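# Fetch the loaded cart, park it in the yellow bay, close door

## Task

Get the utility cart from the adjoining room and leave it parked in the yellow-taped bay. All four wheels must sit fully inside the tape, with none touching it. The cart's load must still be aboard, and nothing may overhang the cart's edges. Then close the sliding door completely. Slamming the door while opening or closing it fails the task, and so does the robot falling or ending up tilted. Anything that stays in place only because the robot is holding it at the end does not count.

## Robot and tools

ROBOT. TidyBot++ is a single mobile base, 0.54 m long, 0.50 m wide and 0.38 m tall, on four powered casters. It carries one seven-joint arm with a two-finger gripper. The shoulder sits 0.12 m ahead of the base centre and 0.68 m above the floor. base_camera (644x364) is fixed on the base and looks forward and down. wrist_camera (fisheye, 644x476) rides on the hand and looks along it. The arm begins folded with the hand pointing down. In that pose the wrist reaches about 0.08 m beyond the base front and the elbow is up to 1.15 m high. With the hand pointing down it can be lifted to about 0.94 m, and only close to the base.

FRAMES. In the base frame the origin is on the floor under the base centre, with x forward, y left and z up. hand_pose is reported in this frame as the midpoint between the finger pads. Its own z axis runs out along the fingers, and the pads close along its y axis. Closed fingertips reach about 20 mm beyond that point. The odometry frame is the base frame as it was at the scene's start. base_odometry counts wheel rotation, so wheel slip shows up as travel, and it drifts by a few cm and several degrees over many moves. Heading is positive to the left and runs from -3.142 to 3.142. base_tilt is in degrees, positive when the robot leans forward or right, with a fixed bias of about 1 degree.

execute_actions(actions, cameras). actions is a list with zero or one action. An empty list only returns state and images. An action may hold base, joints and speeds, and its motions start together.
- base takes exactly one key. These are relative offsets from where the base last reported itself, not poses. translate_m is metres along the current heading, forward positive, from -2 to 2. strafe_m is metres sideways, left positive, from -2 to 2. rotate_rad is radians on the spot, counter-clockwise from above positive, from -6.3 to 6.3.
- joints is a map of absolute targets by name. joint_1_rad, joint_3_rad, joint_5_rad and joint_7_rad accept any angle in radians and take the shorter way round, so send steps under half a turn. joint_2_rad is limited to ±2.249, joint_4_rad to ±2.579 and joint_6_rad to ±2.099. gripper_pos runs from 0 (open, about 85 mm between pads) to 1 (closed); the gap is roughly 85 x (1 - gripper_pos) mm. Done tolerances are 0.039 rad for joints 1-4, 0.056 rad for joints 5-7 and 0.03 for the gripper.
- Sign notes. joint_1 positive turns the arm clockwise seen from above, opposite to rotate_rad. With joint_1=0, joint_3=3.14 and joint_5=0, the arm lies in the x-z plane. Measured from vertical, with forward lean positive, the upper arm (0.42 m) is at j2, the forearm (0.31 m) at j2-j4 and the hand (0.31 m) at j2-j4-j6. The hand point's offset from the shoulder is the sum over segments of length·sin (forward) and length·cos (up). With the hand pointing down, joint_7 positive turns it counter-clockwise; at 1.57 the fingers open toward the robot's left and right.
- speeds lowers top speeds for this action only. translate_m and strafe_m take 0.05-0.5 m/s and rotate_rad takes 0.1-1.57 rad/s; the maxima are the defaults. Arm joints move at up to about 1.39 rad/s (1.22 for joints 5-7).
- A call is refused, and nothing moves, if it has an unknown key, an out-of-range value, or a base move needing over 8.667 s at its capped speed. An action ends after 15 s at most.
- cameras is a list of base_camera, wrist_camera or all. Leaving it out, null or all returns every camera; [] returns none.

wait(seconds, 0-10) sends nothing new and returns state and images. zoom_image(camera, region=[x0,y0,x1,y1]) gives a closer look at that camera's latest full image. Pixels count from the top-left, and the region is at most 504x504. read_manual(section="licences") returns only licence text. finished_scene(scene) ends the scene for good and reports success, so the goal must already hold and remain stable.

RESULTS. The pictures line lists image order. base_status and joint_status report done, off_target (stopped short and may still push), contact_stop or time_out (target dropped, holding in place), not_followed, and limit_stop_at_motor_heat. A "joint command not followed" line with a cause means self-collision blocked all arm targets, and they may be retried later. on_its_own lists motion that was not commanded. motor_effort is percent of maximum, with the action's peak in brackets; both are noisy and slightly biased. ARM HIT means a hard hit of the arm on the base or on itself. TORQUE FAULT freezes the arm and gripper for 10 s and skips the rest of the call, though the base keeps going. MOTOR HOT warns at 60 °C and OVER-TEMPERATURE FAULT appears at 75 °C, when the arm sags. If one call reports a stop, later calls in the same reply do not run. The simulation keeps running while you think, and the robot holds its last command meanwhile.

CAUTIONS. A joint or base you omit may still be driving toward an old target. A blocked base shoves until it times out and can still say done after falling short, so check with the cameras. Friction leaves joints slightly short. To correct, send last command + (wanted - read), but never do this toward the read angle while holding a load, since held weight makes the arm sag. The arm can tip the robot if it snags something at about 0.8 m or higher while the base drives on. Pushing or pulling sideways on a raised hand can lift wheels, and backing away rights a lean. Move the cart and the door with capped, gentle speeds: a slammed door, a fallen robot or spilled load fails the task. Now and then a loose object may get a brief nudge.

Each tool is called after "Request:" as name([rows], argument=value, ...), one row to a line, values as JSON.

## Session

Request:
execute_actions(actions=[])

Scene clock: 0.00 s.
base_odometry: x=+0.000 y=+0.000 heading=+0.000 (m, m, rad; odometry frame)
base_tilt: forward=-0.2 right=+1.2 (deg)
base_status: not commanded
joint_positions: joint_1_rad=+0.033 joint_2_rad=-0.375 joint_3_rad=+3.177 joint_4_rad=-2.517 joint_5_rad=-0.004 joint_6_rad=-0.878 joint_7_rad=+1.512 gripper_pos=+0.000
joint_status: not commanded
motor_effort: joint_1_rad=+1 joint_2_rad=-1 joint_3_rad=+0 joint_4_rad=+15 joint_5_rad=-1 joint_6_rad=+1 joint_7_rad=+1 (%)
hand_pose: x=+0.2675 y=-0.0063 z=+0.5946 quat_wxyz=(-0.008, +0.996, -0.064, +0.061) (m; base frame)
pictures: base_camera, wrist_camera
camera_calibration (this result's frames):
wrist_camera: T_world_to_cam=[[-0.137655, -0.990117, -0.026835, 0.0415003], [-0.982612, 0.13992, -0.122048, 0.392778], [0.124597, 0.0095678, -0.992161, 0.691579], [0, 0, 0, 1]] pos_world=[0.305493, -0.0204842, 0.73521]
Images, in order (width x height): base_camera 644x364, wrist_camera 644x476.

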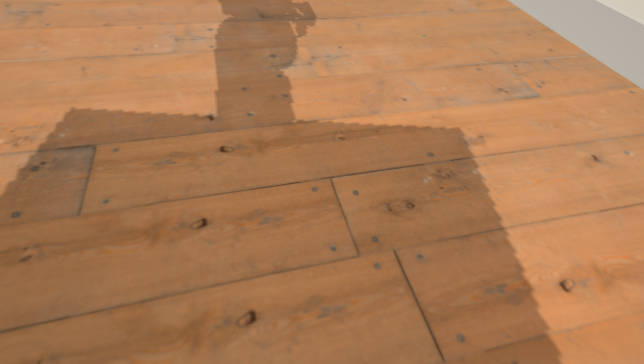

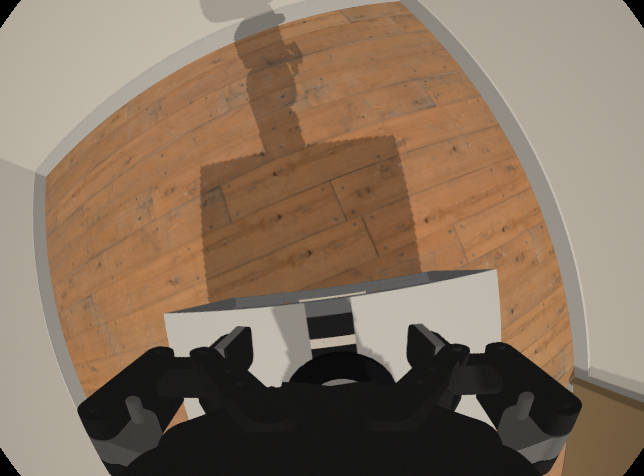

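Request:
execute_actions([
  {"joints": {"joint_1_rad": 2.2, "joint_2_rad": -0.5, "joint_3_rad": 3.14, "joint_4_rad": -1.5, "joint_5_rad": 0.0, "joint_6_rad": -0.85, "joint_7_rad": 1.59}},
], cameras=["wrist_camera"])

Scene clock: 9.60 s.
base_odometry: x=+0.000 y=+0.000 heading=+0.000 (m, m, rad; odometry frame)
base_tilt: forward=-0.1 right=+1.3 (deg)
base_status: not commanded
joint_positions: joint_1_rad=+2.188 joint_2_rad=-0.486 joint_3_rad=+3.155 joint_4_rad=-1.512 joint_5_rad=-0.004 joint_6_rad=-0.878 joint_7_rad=+1.559 gripper_pos=+0.000
joint_status: all done
motor_effort: joint_1_rad=+0(1) joint_2_rad=-2(4) joint_3_rad=+0(1) joint_4_rad=+20(20) joint_5_rad=+0(1) joint_6_rad=+9(9) joint_7_rad=+0(1) (%)
hand_pose: x=-0.0970 y=-0.2961 z=+1.1151 quat_wxyz=(+0.513, +0.364, -0.729, +0.270) (m; base frame)
pictures: wrist_camera
camera_calibration (this result's frames):
wrist_camera: T_world_to_cam=[[-0.805834, 0.591242, -0.0326273, 0.128254], [0.217032, 0.24364, -0.94527, 1.20376], [-0.550934, -0.768812, -0.324652, 0.21583], [0, 0, 0, 1]] pos_world=[-0.0389955, -0.203181, 1.21213]
Images, in order (width x height): wrist_camera 644x476.

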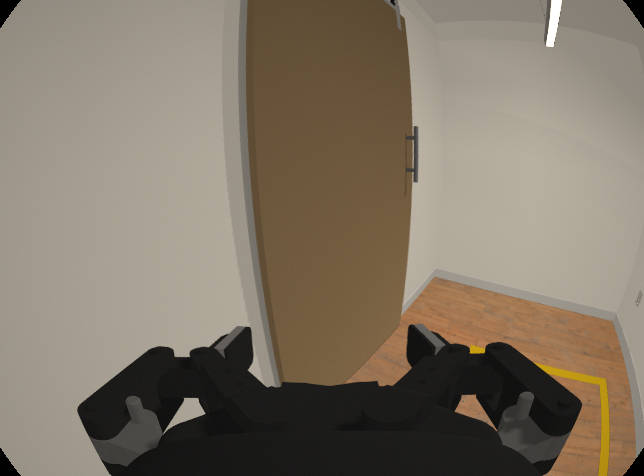

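Request:
execute_actions(actions=[])

Request:
zoom_image(camera="base_camera", region=[322, 0, 644, 364])

Request:
zoom_image(camera="base_camera", region=[0, 0, 322, 364])

Request:
zoom_image(camera="wrist_camera", region=[340, 0, 500, 240])

Request:
zoom_image(camera="wrist_camera", region=[330, 240, 644, 476])

Scene clock: 19.07 s.
base_odometry: x=+0.000 y=+0.000 heading=+0.000 (m, m, rad; odometry frame)
base_tilt: forward=-0.2 right=+1.2 (deg)
base_status: not commanded
joint_positions: joint_1_rad=+2.188 joint_2_rad=-0.486 joint_3_rad=+3.155 joint_4_rad=-1.512 joint_5_rad=-0.004 joint_6_rad=-0.878 joint_7_rad=+1.559 gripper_pos=+0.000
joint_status: all done
motor_effort: joint_1_rad=+0(1) joint_2_rad=-2(4) joint_3_rad=+0(1) joint_4_rad=+20(20) joint_5_rad=+0(1) joint_6_rad=+9(9) joint_7_rad=+0(1) (%)
hand_pose: x=-0.0969 y=-0.2961 z=+1.1151 quat_wxyz=(+0.513, +0.364, -0.729, +0.270) (m; base frame)
pictures: base_camera, wrist_camera
camera_calibration (this result's frames):
wrist_camera: T_world_to_cam=[[-0.805907, 0.591145, -0.0325631, 0.128219], [0.216953, 0.243702, -0.945273, 1.20377], [-0.550858, -0.768867, -0.324652, 0.215822], [0, 0, 0, 1]] pos_world=[-0.0389423, -0.203219, 1.21213]
Images, in order (width x height): base_camera 644x364, wrist_camera 644x476.

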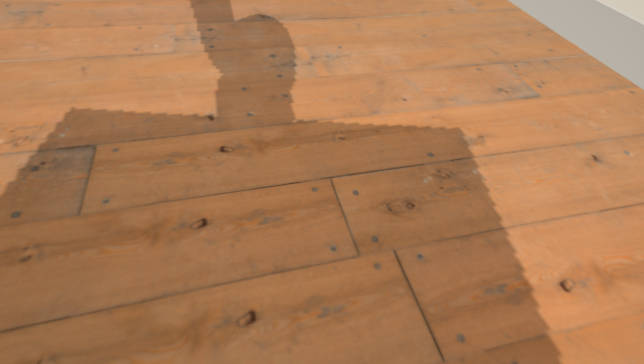

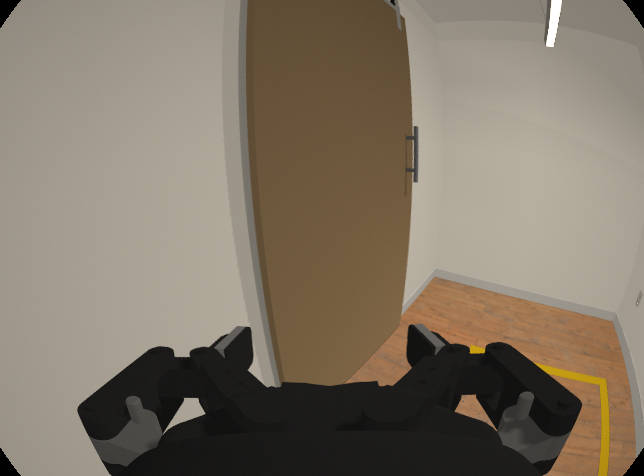

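Region (322, 0, 644, 364) of base_camera's 644x364 image, scaled by 1.385; it fills the left 446 columns of this view, and the rest is white.

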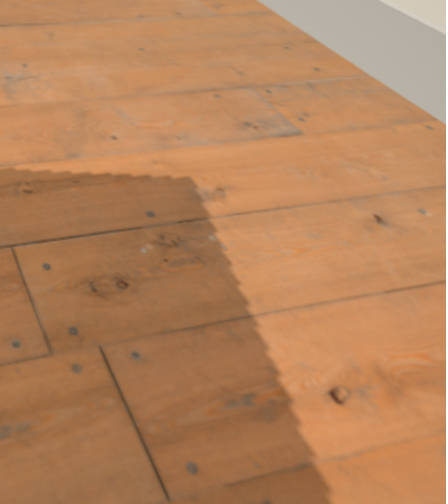

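Region (0, 0, 322, 364) of base_camera's 644x364 image, scaled by 1.385; it fills the left 446 columns of this view, and the rest is white.

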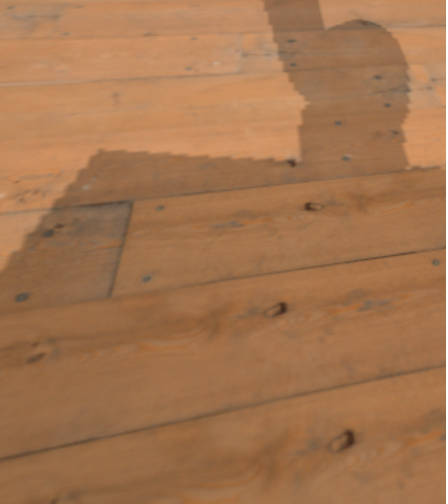

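Region (340, 0, 500, 240) of wrist_camera's 644x476 image, scaled by 2.100.

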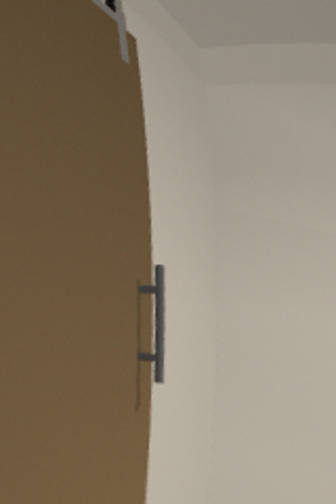

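Region (330, 240, 644, 476) of wrist_camera's 644x476 image, scaled by 1.605; it fills the top 379 rows of this view, and the rest is white.

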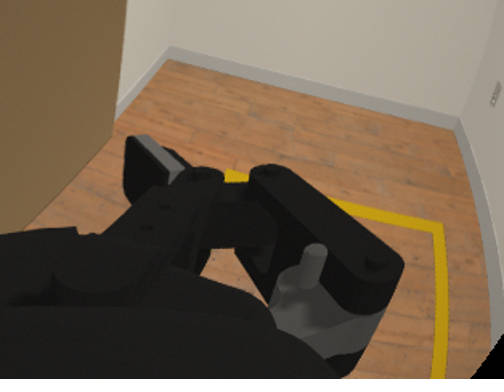

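Request:
execute_actions([
  {"base": {"rotate_rad": 0.238}, "joints": {"joint_1_rad": 1.557, "joint_2_rad": -0.205, "joint_3_rad": 3.127, "joint_4_rad": -1.585, "joint_6_rad": -0.183, "joint_7_rad": 1.6}},
], cameras=[])

Request:
execute_actions([
  {"base": {"translate_m": -1.6}},
])

Scene clock: 117.40 s.
base_odometry: x=+0.000 y=+0.000 heading=+0.238 (m, m, rad; odometry frame)
base_tilt: forward=-0.1 right=+1.3 (deg)
base_status: done
joint_positions: joint_1_rad=+1.566 joint_2_rad=-0.213 joint_3_rad=+3.138 joint_4_rad=-1.573 joint_5_rad=-0.004 joint_6_rad=-0.217 joint_7_rad=+1.569 gripper_pos=+0.000
joint_status: all done
motor_effort: joint_1_rad=+0(0) joint_2_rad=-13(15) joint_3_rad=+0(1) joint_4_rad=+22(23) joint_5_rad=-1(1) joint_6_rad=+10(10) joint_7_rad=+0(0) (%)
hand_pose: x=+0.1254 y=-0.5296 z=+1.1571 quat_wxyz=(+0.495, +0.503, -0.500, +0.502) (m; base frame)
pictures: none
No camera images: the call's "cameras" was empty. Leave "cameras" out to get every camera's image.

Scene clock: 121.97 s.
base_odometry: x=-1.555 y=-0.379 heading=+0.239 (m, m, rad; odometry frame)
base_tilt: forward=-0.2 right=+1.3 (deg)
base_status: done
joint_positions: joint_1_rad=+1.564 joint_2_rad=-0.213 joint_3_rad=+3.132 joint_4_rad=-1.573 joint_5_rad=-0.004 joint_6_rad=-0.217 joint_7_rad=+1.570 gripper_pos=+0.000
joint_status: not commanded
motor_effort: joint_1_rad=+0(1) joint_2_rad=-13(14) joint_3_rad=+1(3) joint_4_rad=+22(23) joint_5_rad=+0(1) joint_6_rad=+10(9) joint_7_rad=+0(0) (%)
hand_pose: x=+0.1301 y=-0.5295 z=+1.1571 quat_wxyz=(+0.493, +0.505, -0.498, +0.504) (m; base frame)
pictures: base_camera, wrist_camera
camera_calibration (this result's frames):
wrist_camera: T_world_to_cam=[[-0.999702, -0.0188406, -0.0155475, 0.133054], [0.0154802, 0.00371258, -0.999873, 1.21339], [0.0188959, -0.999816, -0.00341982, -0.393041], [0, 0, 0, 1]] pos_world=[0.121658, -0.394966, 1.21396]
Images, in order (width x height): base_camera 644x364, wrist_camera 644x476.

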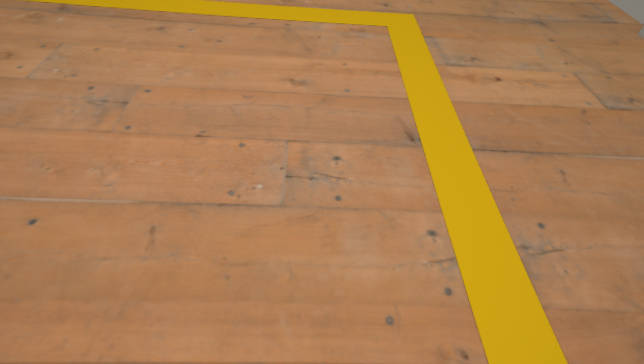

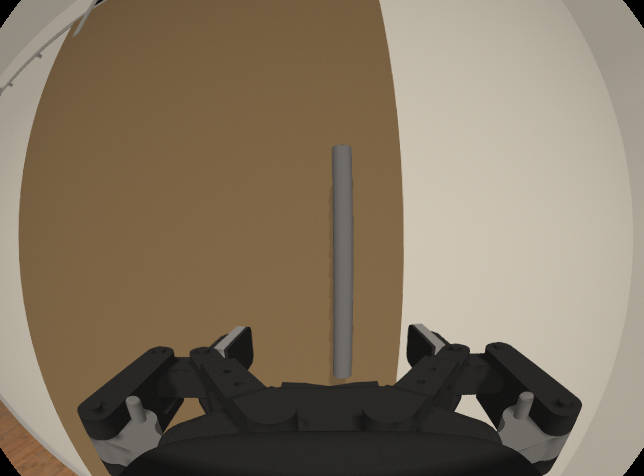

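Request:
execute_actions([
  {"base": {"strafe_m": -0.19}, "speeds": {"strafe_m": 0.3}, "joints": {"joint_1_rad": 1.61}},
])

Scene clock: 140.83 s.
base_odometry: x=-1.510 y=-0.563 heading=+0.238 (m, m, rad; odometry frame)
base_tilt: forward=-0.2 right=+1.4 (deg)
base_status: done
joint_positions: joint_1_rad=+1.604 joint_2_rad=-0.200 joint_3_rad=+3.132 joint_4_rad=-1.575 joint_5_rad=-0.004 joint_6_rad=-0.216 joint_7_rad=+1.570 gripper_pos=+0.000
joint_status: all done
motor_effort: joint_1_rad=+0(0) joint_2_rad=-13(17) joint_3_rad=+0(2) joint_4_rad=+23(23) joint_5_rad=-1(1) joint_6_rad=+9(10) joint_7_rad=+0(0) (%)
hand_pose: x=+0.1086 y=-0.5356 z=+1.1491 quat_wxyz=(+0.500, +0.498, -0.512, +0.490) (m; base frame)
pictures: base_camera, wrist_camera
camera_calibration (this result's frames):
wrist_camera: T_world_to_cam=[[-0.999642, 0.0217231, -0.0156431, 0.133106], [0.0160154, 0.0170724, -0.999726, 1.21271], [-0.0214501, -0.999618, -0.0174141, -0.378205], [0, 0, 0, 1]] pos_world=[0.105524, -0.401656, 1.20787]
Images, in order (width x height): base_camera 644x364, wrist_camera 644x476.

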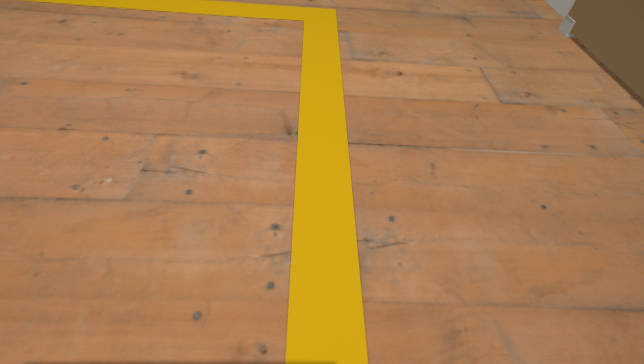

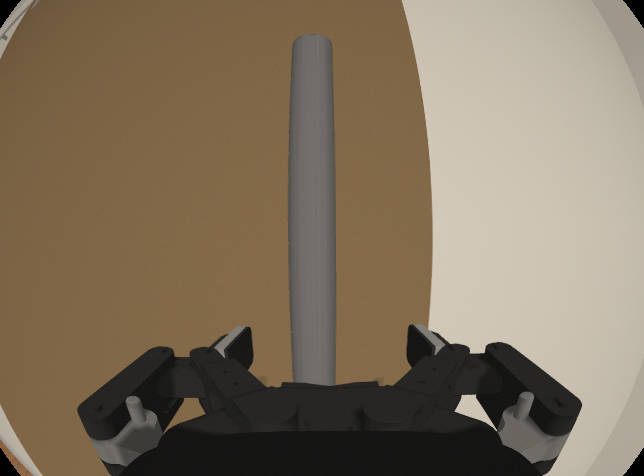

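Request:
execute_actions([
  {"base": {"translate_m": 0.01}, "joints": {"joint_2_rad": -0.165, "gripper_pos": 1.0}},
], cameras=["wrist_camera"])

Scene clock: 147.83 s.
base_odometry: x=-1.501 y=-0.561 heading=+0.238 (m, m, rad; odometry frame)
base_tilt: forward=-0.1 right=+1.3 (deg)
base_status: done
joint_positions: joint_1_rad=+1.606 joint_2_rad=-0.174 joint_3_rad=+3.130 joint_4_rad=-1.578 joint_5_rad=-0.004 joint_6_rad=-0.215 joint_7_rad=+1.570 gripper_pos=+0.755
joint_status: gripper_pos off_target (ended at +0.755, target +1.000); the others done
motor_effort: joint_1_rad=+0(2) joint_2_rad=-13(16) joint_3_rad=+0(2) joint_4_rad=+22(24) joint_5_rad=+0(0) joint_6_rad=+9(11) joint_7_rad=+1(1) (%)
hand_pose: x=+0.1087 y=-0.5480 z=+1.1333 quat_wxyz=(+0.492, +0.505, -0.519, +0.483) (m; base frame)
pictures: wrist_camera
camera_calibration (this result's frames):
wrist_camera: T_world_to_cam=[[-0.999647, 0.0215052, -0.0155937, 0.133068], [0.0165639, 0.0456994, -0.998818, 1.21172], [-0.0207671, -0.998724, -0.0460395, -0.357985], [0, 0, 0, 1]] pos_world=[0.105516, -0.415764, 1.19588]
Images, in order (width x height): wrist_camera 644x476.

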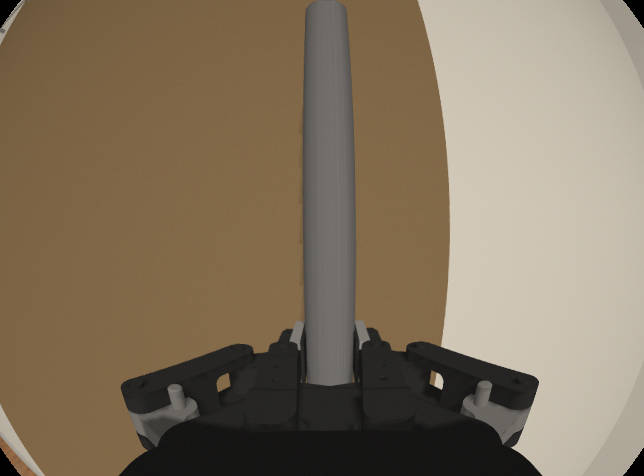

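Request:
execute_actions([
  {"base": {"translate_m": 0.87}, "speeds": {"translate_m": 0.25}},
])

Scene clock: 176.47 s.
base_odometry: x=-0.655 y=-0.357 heading=+0.238 (m, m, rad; odometry frame)
base_tilt: forward=-0.2 right=+1.2 (deg)
base_status: done
joint_positions: joint_1_rad=+1.655 joint_2_rad=-0.201 joint_3_rad=+3.167 joint_4_rad=-1.610 joint_5_rad=-0.004 joint_6_rad=-0.200 joint_7_rad=+1.572 gripper_pos=+0.757
joint_status: not commanded
motor_effort: joint_1_rad=-6(19) joint_2_rad=-4(19) joint_3_rad=-6(19) joint_4_rad=+30(30) joint_5_rad=-1(4) joint_6_rad=+17(17) joint_7_rad=+1(0) (%)
hand_pose: x=+0.0597 y=-0.5344 z=+1.1329 quat_wxyz=(+0.514, +0.479, -0.538, +0.465) (m; base frame)
pictures: base_camera, wrist_camera
camera_calibration (this result's frames):
wrist_camera: T_world_to_cam=[[-0.994068, 0.106863, -0.0202271, 0.134332], [0.023909, 0.0332865, -0.99916, 1.20484], [-0.1061, -0.993716, -0.035644, -0.349502], [0, 0, 0, 1]] pos_world=[0.0676467, -0.401766, 1.19409]
Images, in order (width x height): base_camera 644x364, wrist_camera 644x476.

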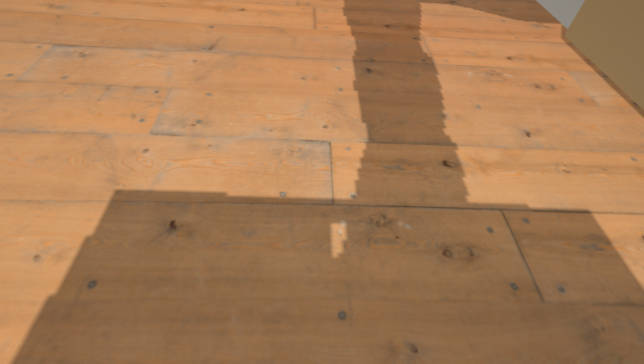

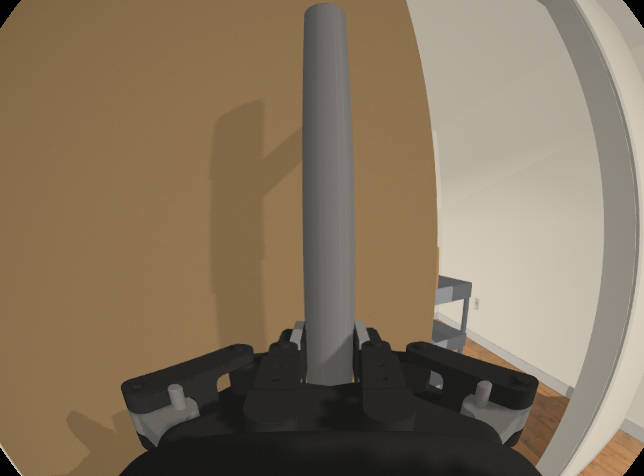

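Request:
execute_actions([
  {"joints": {"joint_1_rad": 1.655, "joint_3_rad": 3.167, "joint_2_rad": -0.46, "joint_4_rad": -1.61, "joint_6_rad": -0.55, "gripper_pos": 0.0}},
], cameras=[])

Request:
execute_actions([
  {"base": {"translate_m": -0.41}, "joints": {"joint_1_rad": 1.72, "joint_3_rad": 3.127, "joint_2_rad": -0.46, "joint_4_rad": -1.5, "joint_6_rad": -0.95}},
])

Scene clock: 194.43 s.
base_odometry: x=-0.655 y=-0.357 heading=+0.238 (m, m, rad; odometry frame)
base_tilt: forward=-0.1 right=+1.3 (deg)
base_status: not commanded
joint_positions: joint_1_rad=+1.642 joint_2_rad=-0.465 joint_3_rad=+3.154 joint_4_rad=-1.602 joint_5_rad=-0.004 joint_6_rad=-0.515 joint_7_rad=+1.572 gripper_pos=+0.000
joint_status: all done
motor_effort: joint_1_rad=+0(5) joint_2_rad=-3(17) joint_3_rad=+0(7) joint_4_rad=+21(30) joint_5_rad=-1(1) joint_6_rad=+9(17) joint_7_rad=+0(1) (%)
hand_pose: x=+0.0845 y=-0.4056 z=+1.1649 quat_wxyz=(+0.496, +0.496, -0.542, +0.462) (m; base frame)
pictures: none
No camera images: the call's "cameras" was empty. Leave "cameras" out to get every camera's image.

Scene clock: 196.67 s.
base_odometry: x=-1.054 y=-0.453 heading=+0.238 (m, m, rad; odometry frame)
base_tilt: forward=-0.2 right=+1.2 (deg)
base_status: done
joint_positions: joint_1_rad=+1.709 joint_2_rad=-0.465 joint_3_rad=+3.132 joint_4_rad=-1.511 joint_5_rad=-0.004 joint_6_rad=-0.925 joint_7_rad=+1.572 gripper_pos=+0.000
joint_status: all done
motor_effort: joint_1_rad=+0(0) joint_2_rad=-3(5) joint_3_rad=+0(3) joint_4_rad=+20(21) joint_5_rad=-1(1) joint_6_rad=+9(10) joint_7_rad=+0(0) (%)
hand_pose: x=+0.0755 y=-0.3674 z=+1.0939 quat_wxyz=(+0.415, +0.551, -0.625, +0.364) (m; base frame)
pictures: base_camera, wrist_camera
camera_calibration (this result's frames):
wrist_camera: T_world_to_cam=[[-0.991576, 0.129134, -0.0100857, 0.128343], [0.0593145, 0.383473, -0.921645, 1.20108], [-0.115148, -0.91448, -0.387902, 0.231914], [0, 0, 0, 1]] pos_world=[0.0827242, -0.265076, 1.19823]
Images, in order (width x height): base_camera 644x364, wrist_camera 644x476.

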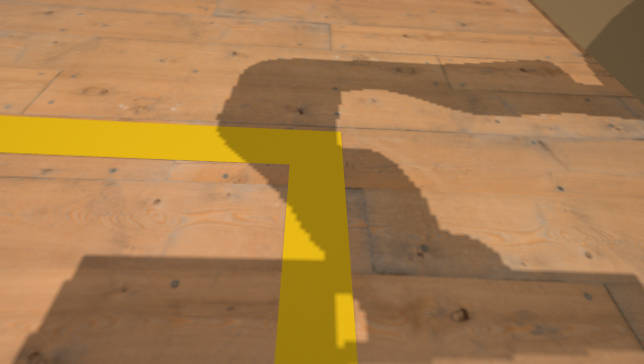

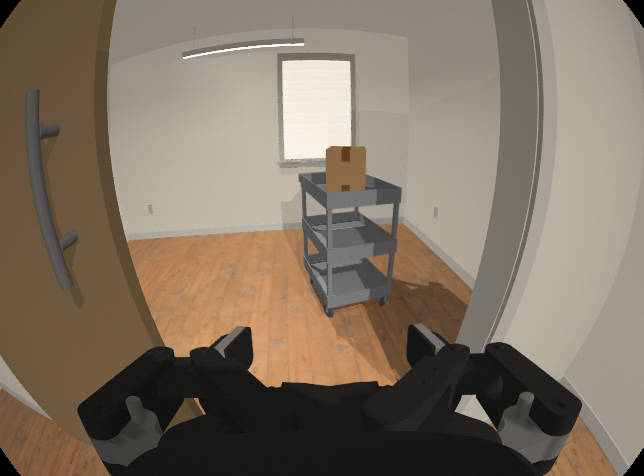

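Request:
zoom_image(camera="wrist_camera", region=[270, 130, 430, 330])

Region (270, 130, 430, 330) of wrist_camera's 644x476 image, scaled by 2.520; it fills the left 403 columns of this view, and the rest is white.

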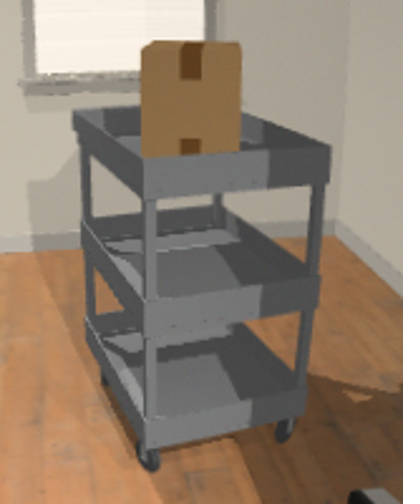

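Request:
execute_actions([
  {"base": {"strafe_m": -1.17}, "joints": {"joint_1_rad": 1.9, "joint_4_rad": -1.3, "joint_6_rad": -1.33}},
])

Scene clock: 320.37 s.
base_odometry: x=-0.779 y=-1.591 heading=+0.237 (m, m, rad; odometry frame)
base_tilt: forward=-0.1 right=+1.3 (deg)
base_status: done
joint_positions: joint_1_rad=+1.888 joint_2_rad=-0.459 joint_3_rad=+3.132 joint_4_rad=-1.308 joint_5_rad=-0.004 joint_6_rad=-1.300 joint_7_rad=+1.572 gripper_pos=+0.000
joint_status: all done
motor_effort: joint_1_rad=+0(1) joint_2_rad=-1(3) joint_3_rad=+0(1) joint_4_rad=+18(21) joint_5_rad=-1(1) joint_6_rad=+8(10) joint_7_rad=+0(1) (%)
hand_pose: x=+0.0291 y=-0.2967 z=+1.0968 quat_wxyz=(+0.385, +0.520, -0.709, +0.281) (m; base frame)
pictures: base_camera, wrist_camera
camera_calibration (this result's frames):
wrist_camera: T_world_to_cam=[[-0.95231, 0.304997, -0.00904246, 0.123108], [0.173113, 0.515642, -0.839134, 1.12486], [-0.25127, -0.800681, -0.54385, 0.501135], [0, 0, 0, 1]] pos_world=[0.0484295, -0.216325, 1.21757]
Images, in order (width x height): base_camera 644x364, wrist_camera 644x476.

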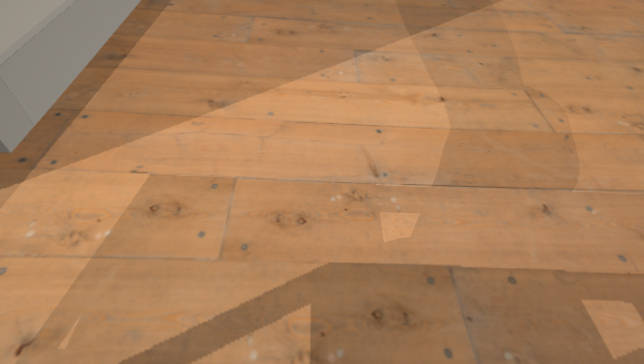

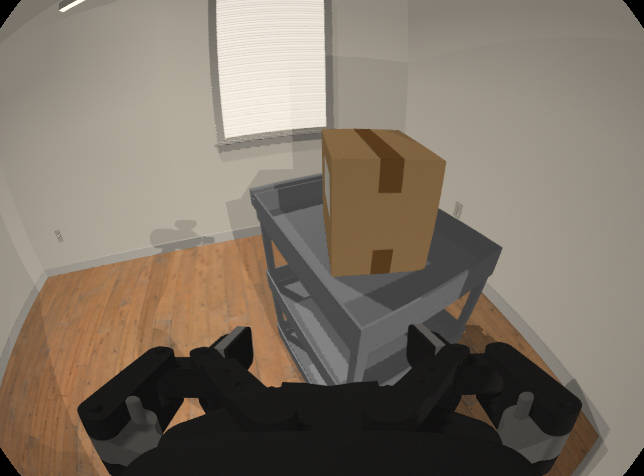

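Request:
zoom_image(camera="wrist_camera", region=[230, 150, 380, 260])

Request:
zoom_image(camera="wrist_camera", region=[330, 200, 520, 360])

Region (230, 150, 380, 260) of wrist_camera's 644x476 image, scaled by 3.360; it fills the top 370 rows of this view, and the rest is white.

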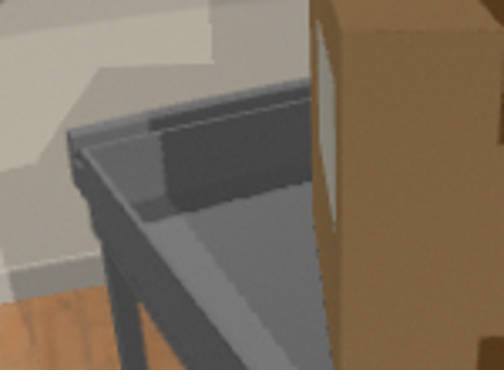

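Region (330, 200, 520, 360) of wrist_camera's 644x476 image, scaled by 2.653; it fills the top 424 rows of this view, and the rest is white.

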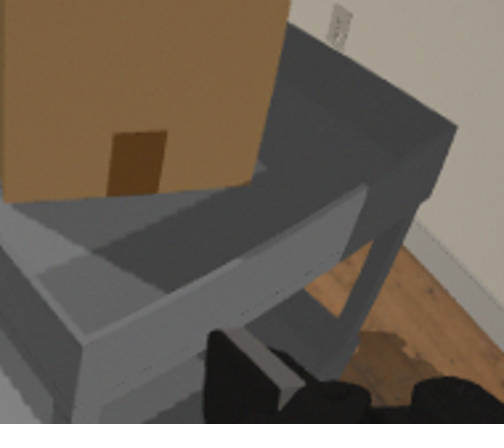

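Request:
execute_actions([
  {"base": {"translate_m": 0.41}, "joints": {"joint_1_rad": 0.6, "joint_2_rad": -0.1, "joint_4_rad": -1.0, "joint_6_rad": -1.8}},
], cameras=[])

Request:
execute_actions([
  {"base": {"strafe_m": -1.665}, "joints": {"joint_1_rad": -0.015, "joint_2_rad": 0.21, "joint_3_rad": 3.155, "joint_4_rad": -0.79, "joint_6_rad": -2.05, "joint_7_rad": 0.34, "gripper_pos": 0.5}},
])

Scene clock: 374.97 s.
base_odometry: x=-0.380 y=-1.495 heading=+0.237 (m, m, rad; odometry frame)
base_tilt: forward=-0.3 right=+1.3 (deg)
base_status: done
joint_positions: joint_1_rad=+0.612 joint_2_rad=-0.117 joint_3_rad=+3.130 joint_4_rad=-1.014 joint_5_rad=-0.004 joint_6_rad=-1.764 joint_7_rad=+1.572 gripper_pos=+0.000
joint_status: all done
motor_effort: joint_1_rad=+0(0) joint_2_rad=-10(13) joint_3_rad=+0(2) joint_4_rad=+16(18) joint_5_rad=+0(2) joint_6_rad=+5(8) joint_7_rad=+0(0) (%)
hand_pose: x=+0.4015 y=-0.1897 z=+1.0197 quat_wxyz=(+0.069, +0.928, -0.286, +0.228) (m; base frame)
pictures: none
No camera images: the call's "cameras" was empty. Leave "cameras" out to get every camera's image.

Scene clock: 379.67 s.
base_odometry: x=+0.012 y=-3.113 heading=+0.237 (m, m, rad; odometry frame)
base_tilt: forward=-0.2 right=+1.3 (deg)
base_status: done
joint_positions: joint_1_rad=-0.007 joint_2_rad=+0.202 joint_3_rad=+3.146 joint_4_rad=-0.805 joint_5_rad=-0.004 joint_6_rad=-2.014 joint_7_rad=+0.365 gripper_pos=+0.500
joint_status: all done
motor_effort: joint_1_rad=+0(2) joint_2_rad=-21(22) joint_3_rad=+0(1) joint_4_rad=+15(17) joint_5_rad=+0(1) joint_6_rad=+2(5) joint_7_rad=+1(0) (%)
hand_pose: x=+0.5066 y=+0.0039 z=+0.9531 quat_wxyz=(-0.036, +0.824, -0.564, +0.049) (m; base frame)
pictures: base_camera, wrist_camera
camera_calibration (this result's frames):
wrist_camera: T_world_to_cam=[[-0.929476, -0.35013, -0.116119, 0.577843], [-0.347656, 0.9367, -0.0415837, 0.268644], [0.123329, 0.00171851, -0.992364, 1.0182], [0, 0, 0, 1]] pos_world=[0.504914, -0.0510682, 1.08869]
Images, in order (width x height): base_camera 644x364, wrist_camera 644x476.

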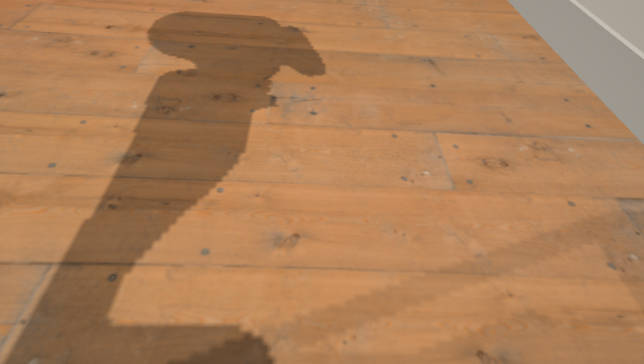

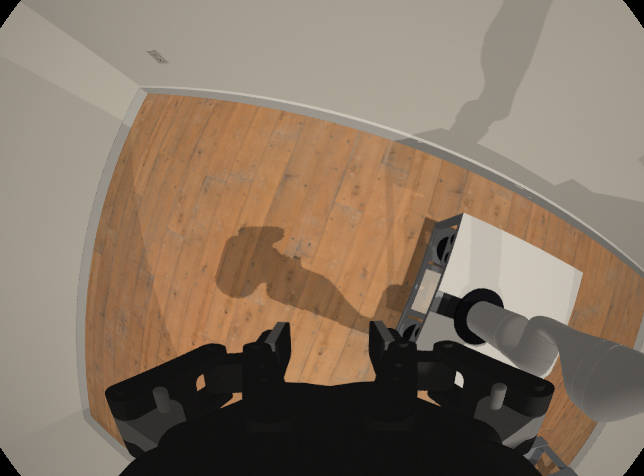

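Request:
execute_actions([
  {"base": {"translate_m": -0.687}},
], cameras=[])

Request:
execute_actions([
  {"base": {"rotate_rad": 1.39}},
])

Scene clock: 390.47 s.
base_odometry: x=-0.656 y=-3.274 heading=+0.237 (m, m, rad; odometry frame)
base_tilt: forward=-0.1 right=+1.3 (deg)
base_status: done
joint_positions: joint_1_rad=-0.007 joint_2_rad=+0.207 joint_3_rad=+3.146 joint_4_rad=-0.802 joint_5_rad=-0.004 joint_6_rad=-2.017 joint_7_rad=+0.365 gripper_pos=+0.500
joint_status: not commanded
motor_effort: joint_1_rad=+0(1) joint_2_rad=-21(24) joint_3_rad=+0(1) joint_4_rad=+15(16) joint_5_rad=-1(0) joint_6_rad=+1(2) joint_7_rad=+0(1) (%)
hand_pose: x=+0.5073 y=+0.0040 z=+0.9521 quat_wxyz=(-0.034, +0.824, -0.564, +0.047) (m; base frame)
pictures: none
No camera images: the call's "cameras" was empty. Leave "cameras" out to get every camera's image.

Scene clock: 392.63 s.
base_odometry: x=-0.656 y=-3.274 heading=+1.626 (m, m, rad; odometry frame)
base_tilt: forward=-0.1 right=+1.3 (deg)
base_status: done
joint_positions: joint_1_rad=-0.019 joint_2_rad=+0.212 joint_3_rad=+3.149 joint_4_rad=-0.802 joint_5_rad=-0.004 joint_6_rad=-2.017 joint_7_rad=+0.365 gripper_pos=+0.500
joint_status: not commanded
motor_effort: joint_1_rad=+0(4) joint_2_rad=-21(24) joint_3_rad=+0(2) joint_4_rad=+15(16) joint_5_rad=-1(1) joint_6_rad=+2(2) joint_7_rad=+0(1) (%)
hand_pose: x=+0.5086 y=+0.0075 z=+0.9502 quat_wxyz=(-0.033, +0.826, -0.560, +0.045) (m; base frame)
pictures: base_camera, wrist_camera
camera_calibration (this result's frames):
wrist_camera: T_world_to_cam=[[-0.927403, -0.35852, -0.106708, 0.570779], [-0.356414, 0.93352, -0.0388554, 0.267684], [0.113544, 0.00199741, -0.993531, 1.02111], [0, 0, 0, 1]] pos_world=[0.508807, -0.0472925, 1.08582]
Images, in order (width x height): base_camera 644x364, wrist_camera 644x476.

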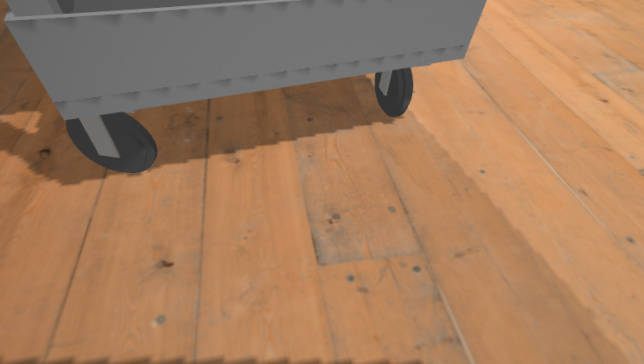

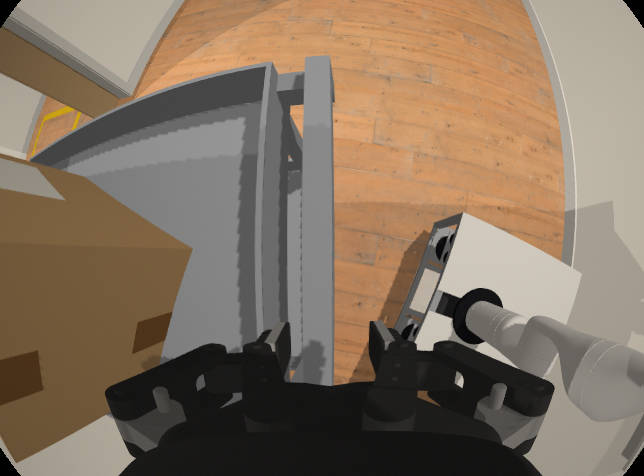

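Request:
execute_actions([
  {"joints": {"joint_2_rad": 0.258, "joint_4_rad": -0.95, "joint_6_rad": -1.883}},
], cameras=["wrist_camera"])

Scene clock: 416.50 s.
base_odometry: x=-0.656 y=-3.274 heading=+1.626 (m, m, rad; odometry frame)
base_tilt: forward=-0.1 right=+1.3 (deg)
base_status: not commanded
joint_positions: joint_1_rad=-0.019 joint_2_rad=+0.256 joint_3_rad=+3.149 joint_4_rad=-0.942 joint_5_rad=-0.004 joint_6_rad=-1.915 joint_7_rad=+0.365 gripper_pos=+0.500
joint_status: all done
motor_effort: joint_1_rad=+0(0) joint_2_rad=-24(26) joint_3_rad=+0(0) joint_4_rad=+16(16) joint_5_rad=-1(0) joint_6_rad=+1(1) joint_7_rad=+0(0) (%)
hand_pose: x=+0.5274 y=+0.0078 z=+0.8924 quat_wxyz=(-0.009, +0.827, -0.561, +0.012) (m; base frame)
pictures: wrist_camera
camera_calibration (this result's frames):
wrist_camera: T_world_to_cam=[[-0.933161, -0.358181, -0.0302722, 0.51689], [-0.358023, 0.933652, -0.0106757, 0.247546], [0.0320875, 0.000876045, -0.999485, 1.00987], [0, 0, 0, 1]] pos_world=[0.538565, -0.0468668, 1.02764]
Images, in order (width x height): wrist_camera 644x476.

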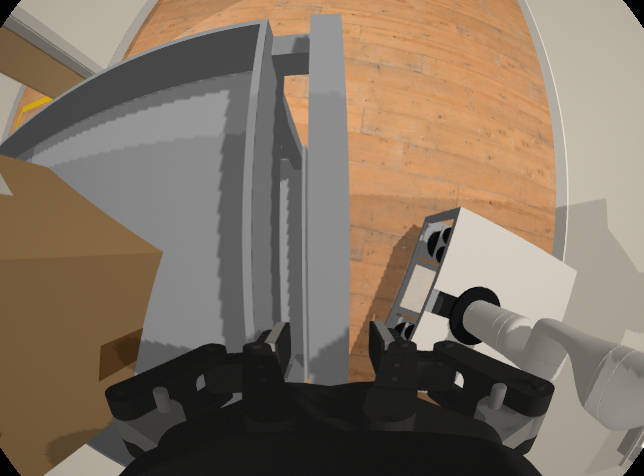

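Request:
execute_actions([
  {"joints": {"joint_4_rad": -1.083, "joint_6_rad": -1.793}},
], cameras=["wrist_camera"])

Scene clock: 426.37 s.
base_odometry: x=-0.656 y=-3.274 heading=+1.626 (m, m, rad; odometry frame)
base_tilt: forward=-0.1 right=+1.2 (deg)
base_status: not commanded
joint_positions: joint_1_rad=-0.019 joint_2_rad=+0.256 joint_3_rad=+3.149 joint_4_rad=-1.074 joint_5_rad=-0.004 joint_6_rad=-1.828 joint_7_rad=+0.365 gripper_pos=+0.500
joint_status: all done
motor_effort: joint_1_rad=+0(0) joint_2_rad=-23(25) joint_3_rad=+0(0) joint_4_rad=+17(17) joint_5_rad=+0(0) joint_6_rad=+0(1) joint_7_rad=+0(0) (%)
hand_pose: x=+0.5258 y=+0.0078 z=+0.8525 quat_wxyz=(+0.004, +0.827, -0.562, -0.007) (m; base frame)
pictures: wrist_camera
camera_calibration (this result's frames):
wrist_camera: T_world_to_cam=[[-0.933717, -0.357784, 0.0127496, 0.477846], [-0.357744, 0.933804, 0.00534915, 0.232818], [-0.0138195, 0.000433489, -0.999904, 0.99454], [0, 0, 0, 1]] pos_world=[0.543206, -0.0468722, 0.987107]
Images, in order (width x height): wrist_camera 644x476.

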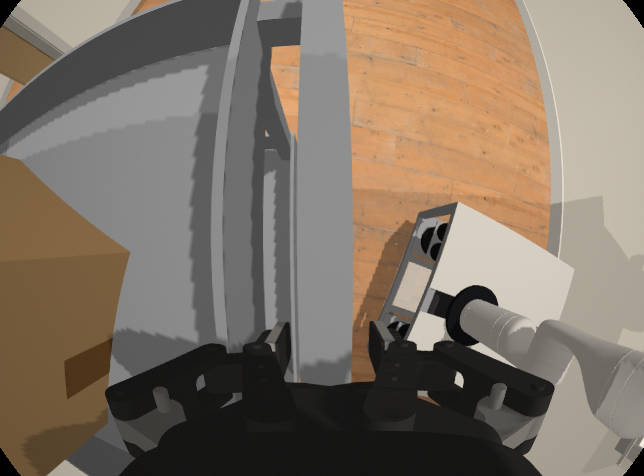

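Request:
execute_actions([
  {"joints": {"gripper_pos": 1.0}},
], cameras=["base_camera"])

Scene clock: 428.87 s.
base_odometry: x=-0.656 y=-3.274 heading=+1.626 (m, m, rad; odometry frame)
base_tilt: forward=-0.2 right=+1.2 (deg)
base_status: not commanded
joint_positions: joint_1_rad=-0.019 joint_2_rad=+0.255 joint_3_rad=+3.149 joint_4_rad=-1.074 joint_5_rad=-0.004 joint_6_rad=-1.819 joint_7_rad=+0.364 gripper_pos=+0.745
joint_status: gripper_pos off_target (ended at +0.745, target +1.000)
motor_effort: joint_1_rad=+0(2) joint_2_rad=-23(24) joint_3_rad=+0(2) joint_4_rad=+15(20) joint_5_rad=+1(4) joint_6_rad=-1(6) joint_7_rad=+1(1) (%)
hand_pose: x=+0.5284 y=+0.0079 z=+0.8530 quat_wxyz=(+0.001, +0.827, -0.562, -0.003) (m; base frame)
pictures: base_camera
Images, in order (width x height): base_camera 644x364.

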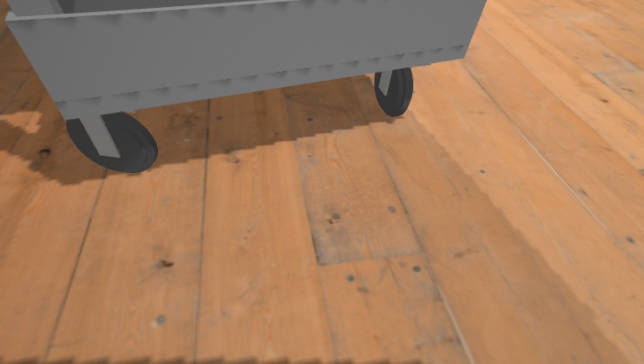

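Request:
zoom_image(camera="base_camera", region=[150, 60, 500, 364])

Region (150, 60, 500, 364) of base_camera's 644x364 image, scaled by 1.440; it fills the top 438 rows of this view, and the rest is white.

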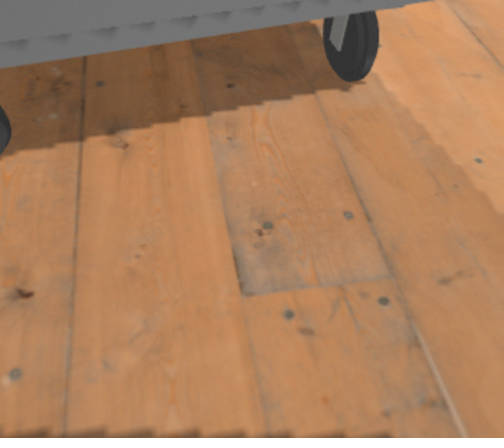

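Request:
execute_actions([
  {"base": {"strafe_m": 0.31}, "speeds": {"strafe_m": 0.25}, "joints": {"joint_7_rad": -0.15}},
])

Scene clock: 466.87 s.
base_odometry: x=-0.965 y=-3.292 heading=+1.627 (m, m, rad; odometry frame)
base_tilt: forward=-0.2 right=+1.3 (deg)
base_status: done
joint_positions: joint_1_rad=+0.010 joint_2_rad=+0.253 joint_3_rad=+3.173 joint_4_rad=-1.077 joint_5_rad=+0.004 joint_6_rad=-1.811 joint_7_rad=-0.165 gripper_pos=+0.745
joint_status: all done
motor_effort: joint_1_rad=-5(10) joint_2_rad=-23(25) joint_3_rad=-5(8) joint_4_rad=+16(19) joint_5_rad=-2(5) joint_6_rad=+0(7) joint_7_rad=+7(16) (%)
hand_pose: x=+0.5299 y=-0.0150 z=+0.8529 quat_wxyz=(+0.003, +0.631, -0.776, +0.005) (m; base frame)
pictures: base_camera, wrist_camera
camera_calibration (this result's frames):
wrist_camera: T_world_to_cam=[[-0.976407, 0.215869, -0.00543636, 0.520213], [0.215925, 0.97631, -0.0139436, -0.0313285], [0.00229758, -0.0147885, -0.999888, 0.986261], [0, 0, 0, 1]] pos_world=[0.512438, -0.067126, 0.988542]
Images, in order (width x height): base_camera 644x364, wrist_camera 644x476.

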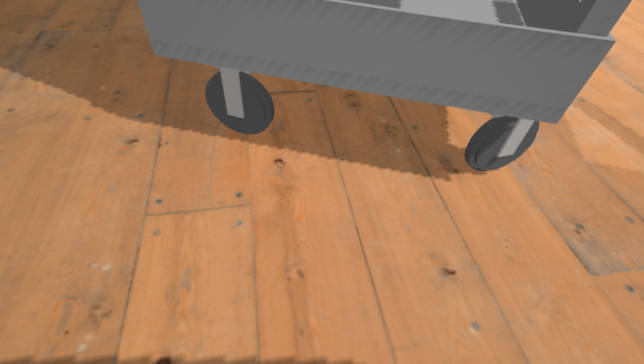

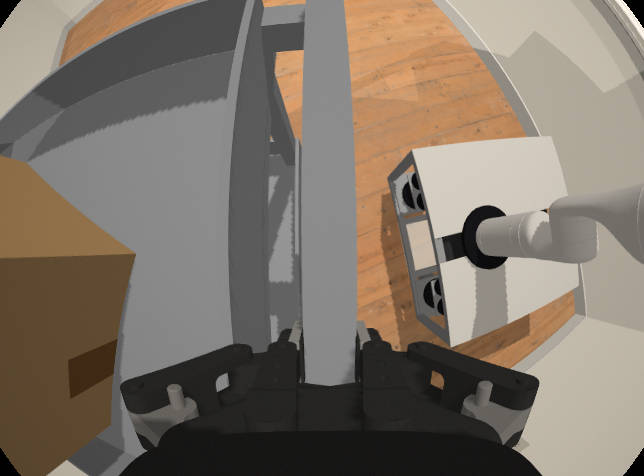

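Request:
execute_actions([
  {"base": {"translate_m": 0.28}, "speeds": {"translate_m": 0.25}, "joints": {"joint_7_rad": -0.25}},
])

Scene clock: 483.90 s.
base_odometry: x=-0.981 y=-3.012 heading=+1.628 (m, m, rad; odometry frame)
base_tilt: forward=-0.1 right=+1.3 (deg)
base_status: done
joint_positions: joint_1_rad=+0.006 joint_2_rad=+0.252 joint_3_rad=+3.171 joint_4_rad=-1.077 joint_5_rad=+0.004 joint_6_rad=-1.816 joint_7_rad=-0.274 gripper_pos=+0.745
joint_status: all done
motor_effort: joint_1_rad=-5(7) joint_2_rad=-23(25) joint_3_rad=-4(6) joint_4_rad=+14(26) joint_5_rad=-3(4) joint_6_rad=+2(14) joint_7_rad=+6(8) (%)
hand_pose: x=+0.5280 y=-0.0129 z=+0.8532 quat_wxyz=(+0.005, +0.590, -0.808, +0.003) (m; base frame)
pictures: base_camera, wrist_camera
camera_calibration (this result's frames):
wrist_camera: T_world_to_cam=[[-0.948674, 0.316252, -0.00180479, 0.501505], [0.316244, 0.948567, -0.0145398, -0.0858474], [-0.00288629, -0.0143643, -0.999893, 0.989342], [0, 0, 0, 1]] pos_world=[0.505768, -0.0629585, 0.988892]
Images, in order (width x height): base_camera 644x364, wrist_camera 644x476.

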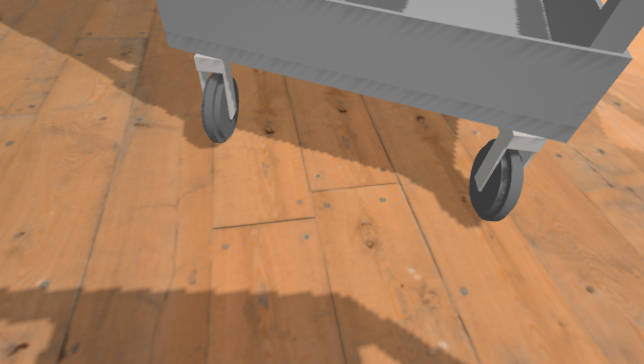

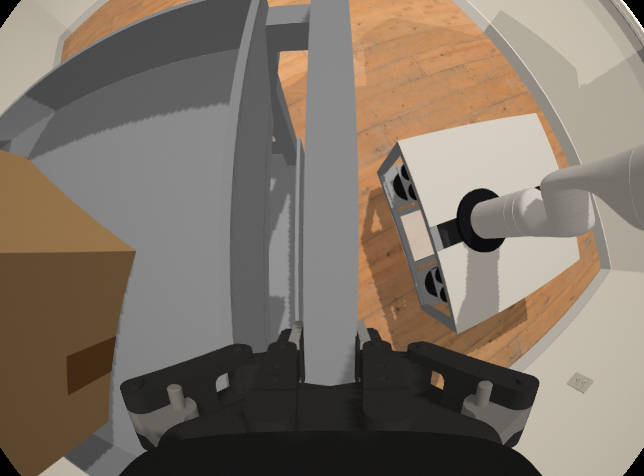

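Request:
execute_actions([
  {"base": {"strafe_m": -0.2}, "speeds": {"strafe_m": 0.25}, "joints": {"joint_7_rad": 0.0}},
])

Scene clock: 505.27 s.
base_odometry: x=-0.782 y=-3.001 heading=+1.628 (m, m, rad; odometry frame)
base_tilt: forward=-0.1 right=+1.3 (deg)
base_status: done
joint_positions: joint_1_rad=-0.021 joint_2_rad=+0.253 joint_3_rad=+3.153 joint_4_rad=-1.076 joint_5_rad=+0.004 joint_6_rad=-1.801 joint_7_rad=-0.011 gripper_pos=+0.745
joint_status: all done
motor_effort: joint_1_rad=+2(5) joint_2_rad=-24(25) joint_3_rad=+2(6) joint_4_rad=+14(20) joint_5_rad=+0(4) joint_6_rad=-1(9) joint_7_rad=-2(17) (%)
hand_pose: x=+0.5333 y=+0.0047 z=+0.8532 quat_wxyz=(-0.002, +0.706, -0.708, +0.007) (m; base frame)
pictures: base_camera, wrist_camera
camera_calibration (this result's frames):
wrist_camera: T_world_to_cam=[[-0.999799, 0.0143037, -0.0140456, 0.540087], [0.0144316, 0.999855, -0.00904628, 0.0518491], [0.0139142, -0.00924716, -0.99986, 0.980547], [0, 0, 0, 1]] pos_world=[0.525587, -0.0504996, 0.988465]
Images, in order (width x height): base_camera 644x364, wrist_camera 644x476.

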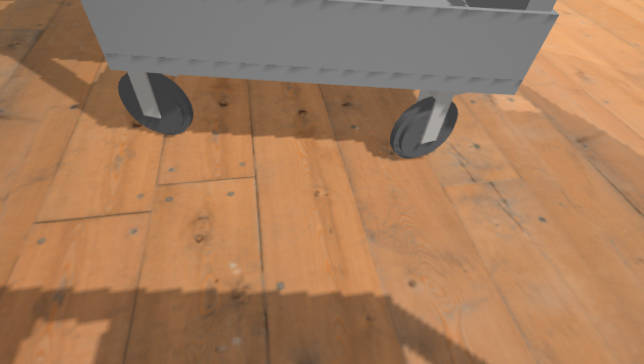

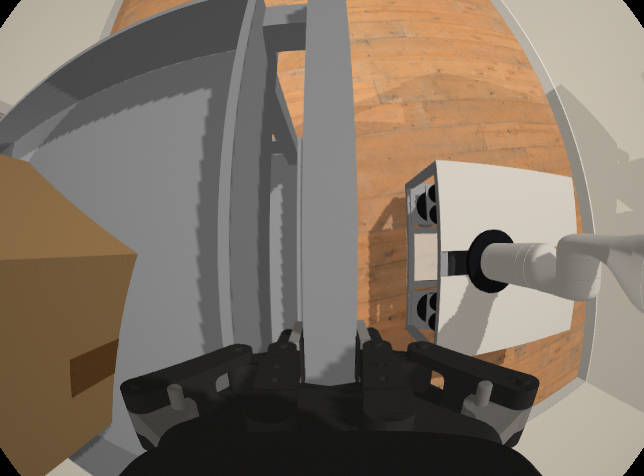

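Request:
execute_actions([
  {"base": {"translate_m": 0.55}, "speeds": {"translate_m": 0.35}},
])

Scene clock: 514.93 s.
base_odometry: x=-0.813 y=-2.451 heading=+1.627 (m, m, rad; odometry frame)
base_tilt: forward=-0.2 right=+1.3 (deg)
base_status: done
joint_positions: joint_1_rad=-0.013 joint_2_rad=+0.255 joint_3_rad=+3.154 joint_4_rad=-1.071 joint_5_rad=+0.004 joint_6_rad=-1.816 joint_7_rad=-0.011 gripper_pos=+0.745
joint_status: not commanded
motor_effort: joint_1_rad=-3(4) joint_2_rad=-24(26) joint_3_rad=-2(3) joint_4_rad=+15(28) joint_5_rad=-4(4) joint_6_rad=+2(15) joint_7_rad=+1(3) (%)
hand_pose: x=+0.5302 y=+0.0012 z=+0.8536 quat_wxyz=(+0.003, +0.703, -0.711, +0.002) (m; base frame)
pictures: base_camera, wrist_camera
camera_calibration (this result's frames):
wrist_camera: T_world_to_cam=[[-0.999748, 0.0224119, -0.00145896, 0.526266], [0.0224246, 0.999705, -0.00935682, 0.0513942], [0.00124883, -0.00938717, -0.999955, 0.987776], [0, 0, 0, 1]] pos_world=[0.523747, -0.0539012, 0.988981]
Images, in order (width x height): base_camera 644x364, wrist_camera 644x476.

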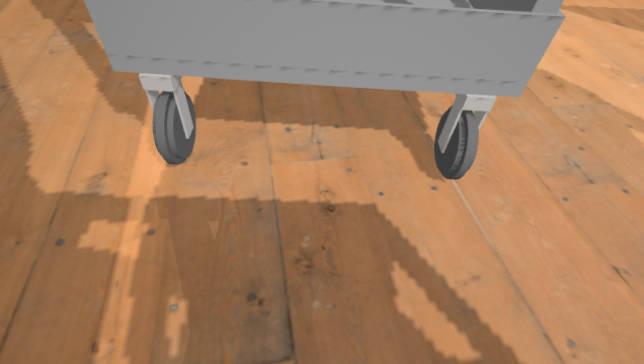

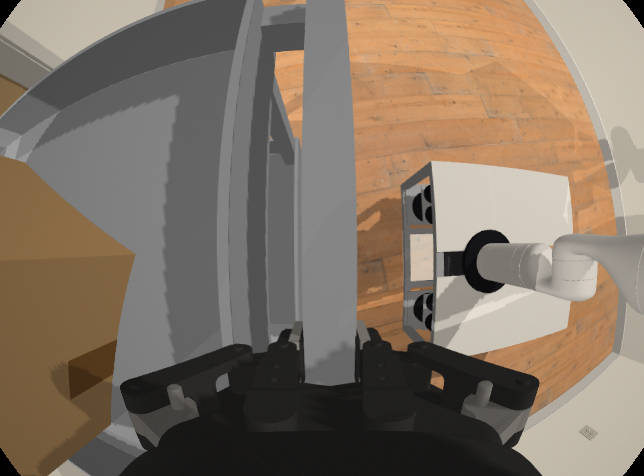

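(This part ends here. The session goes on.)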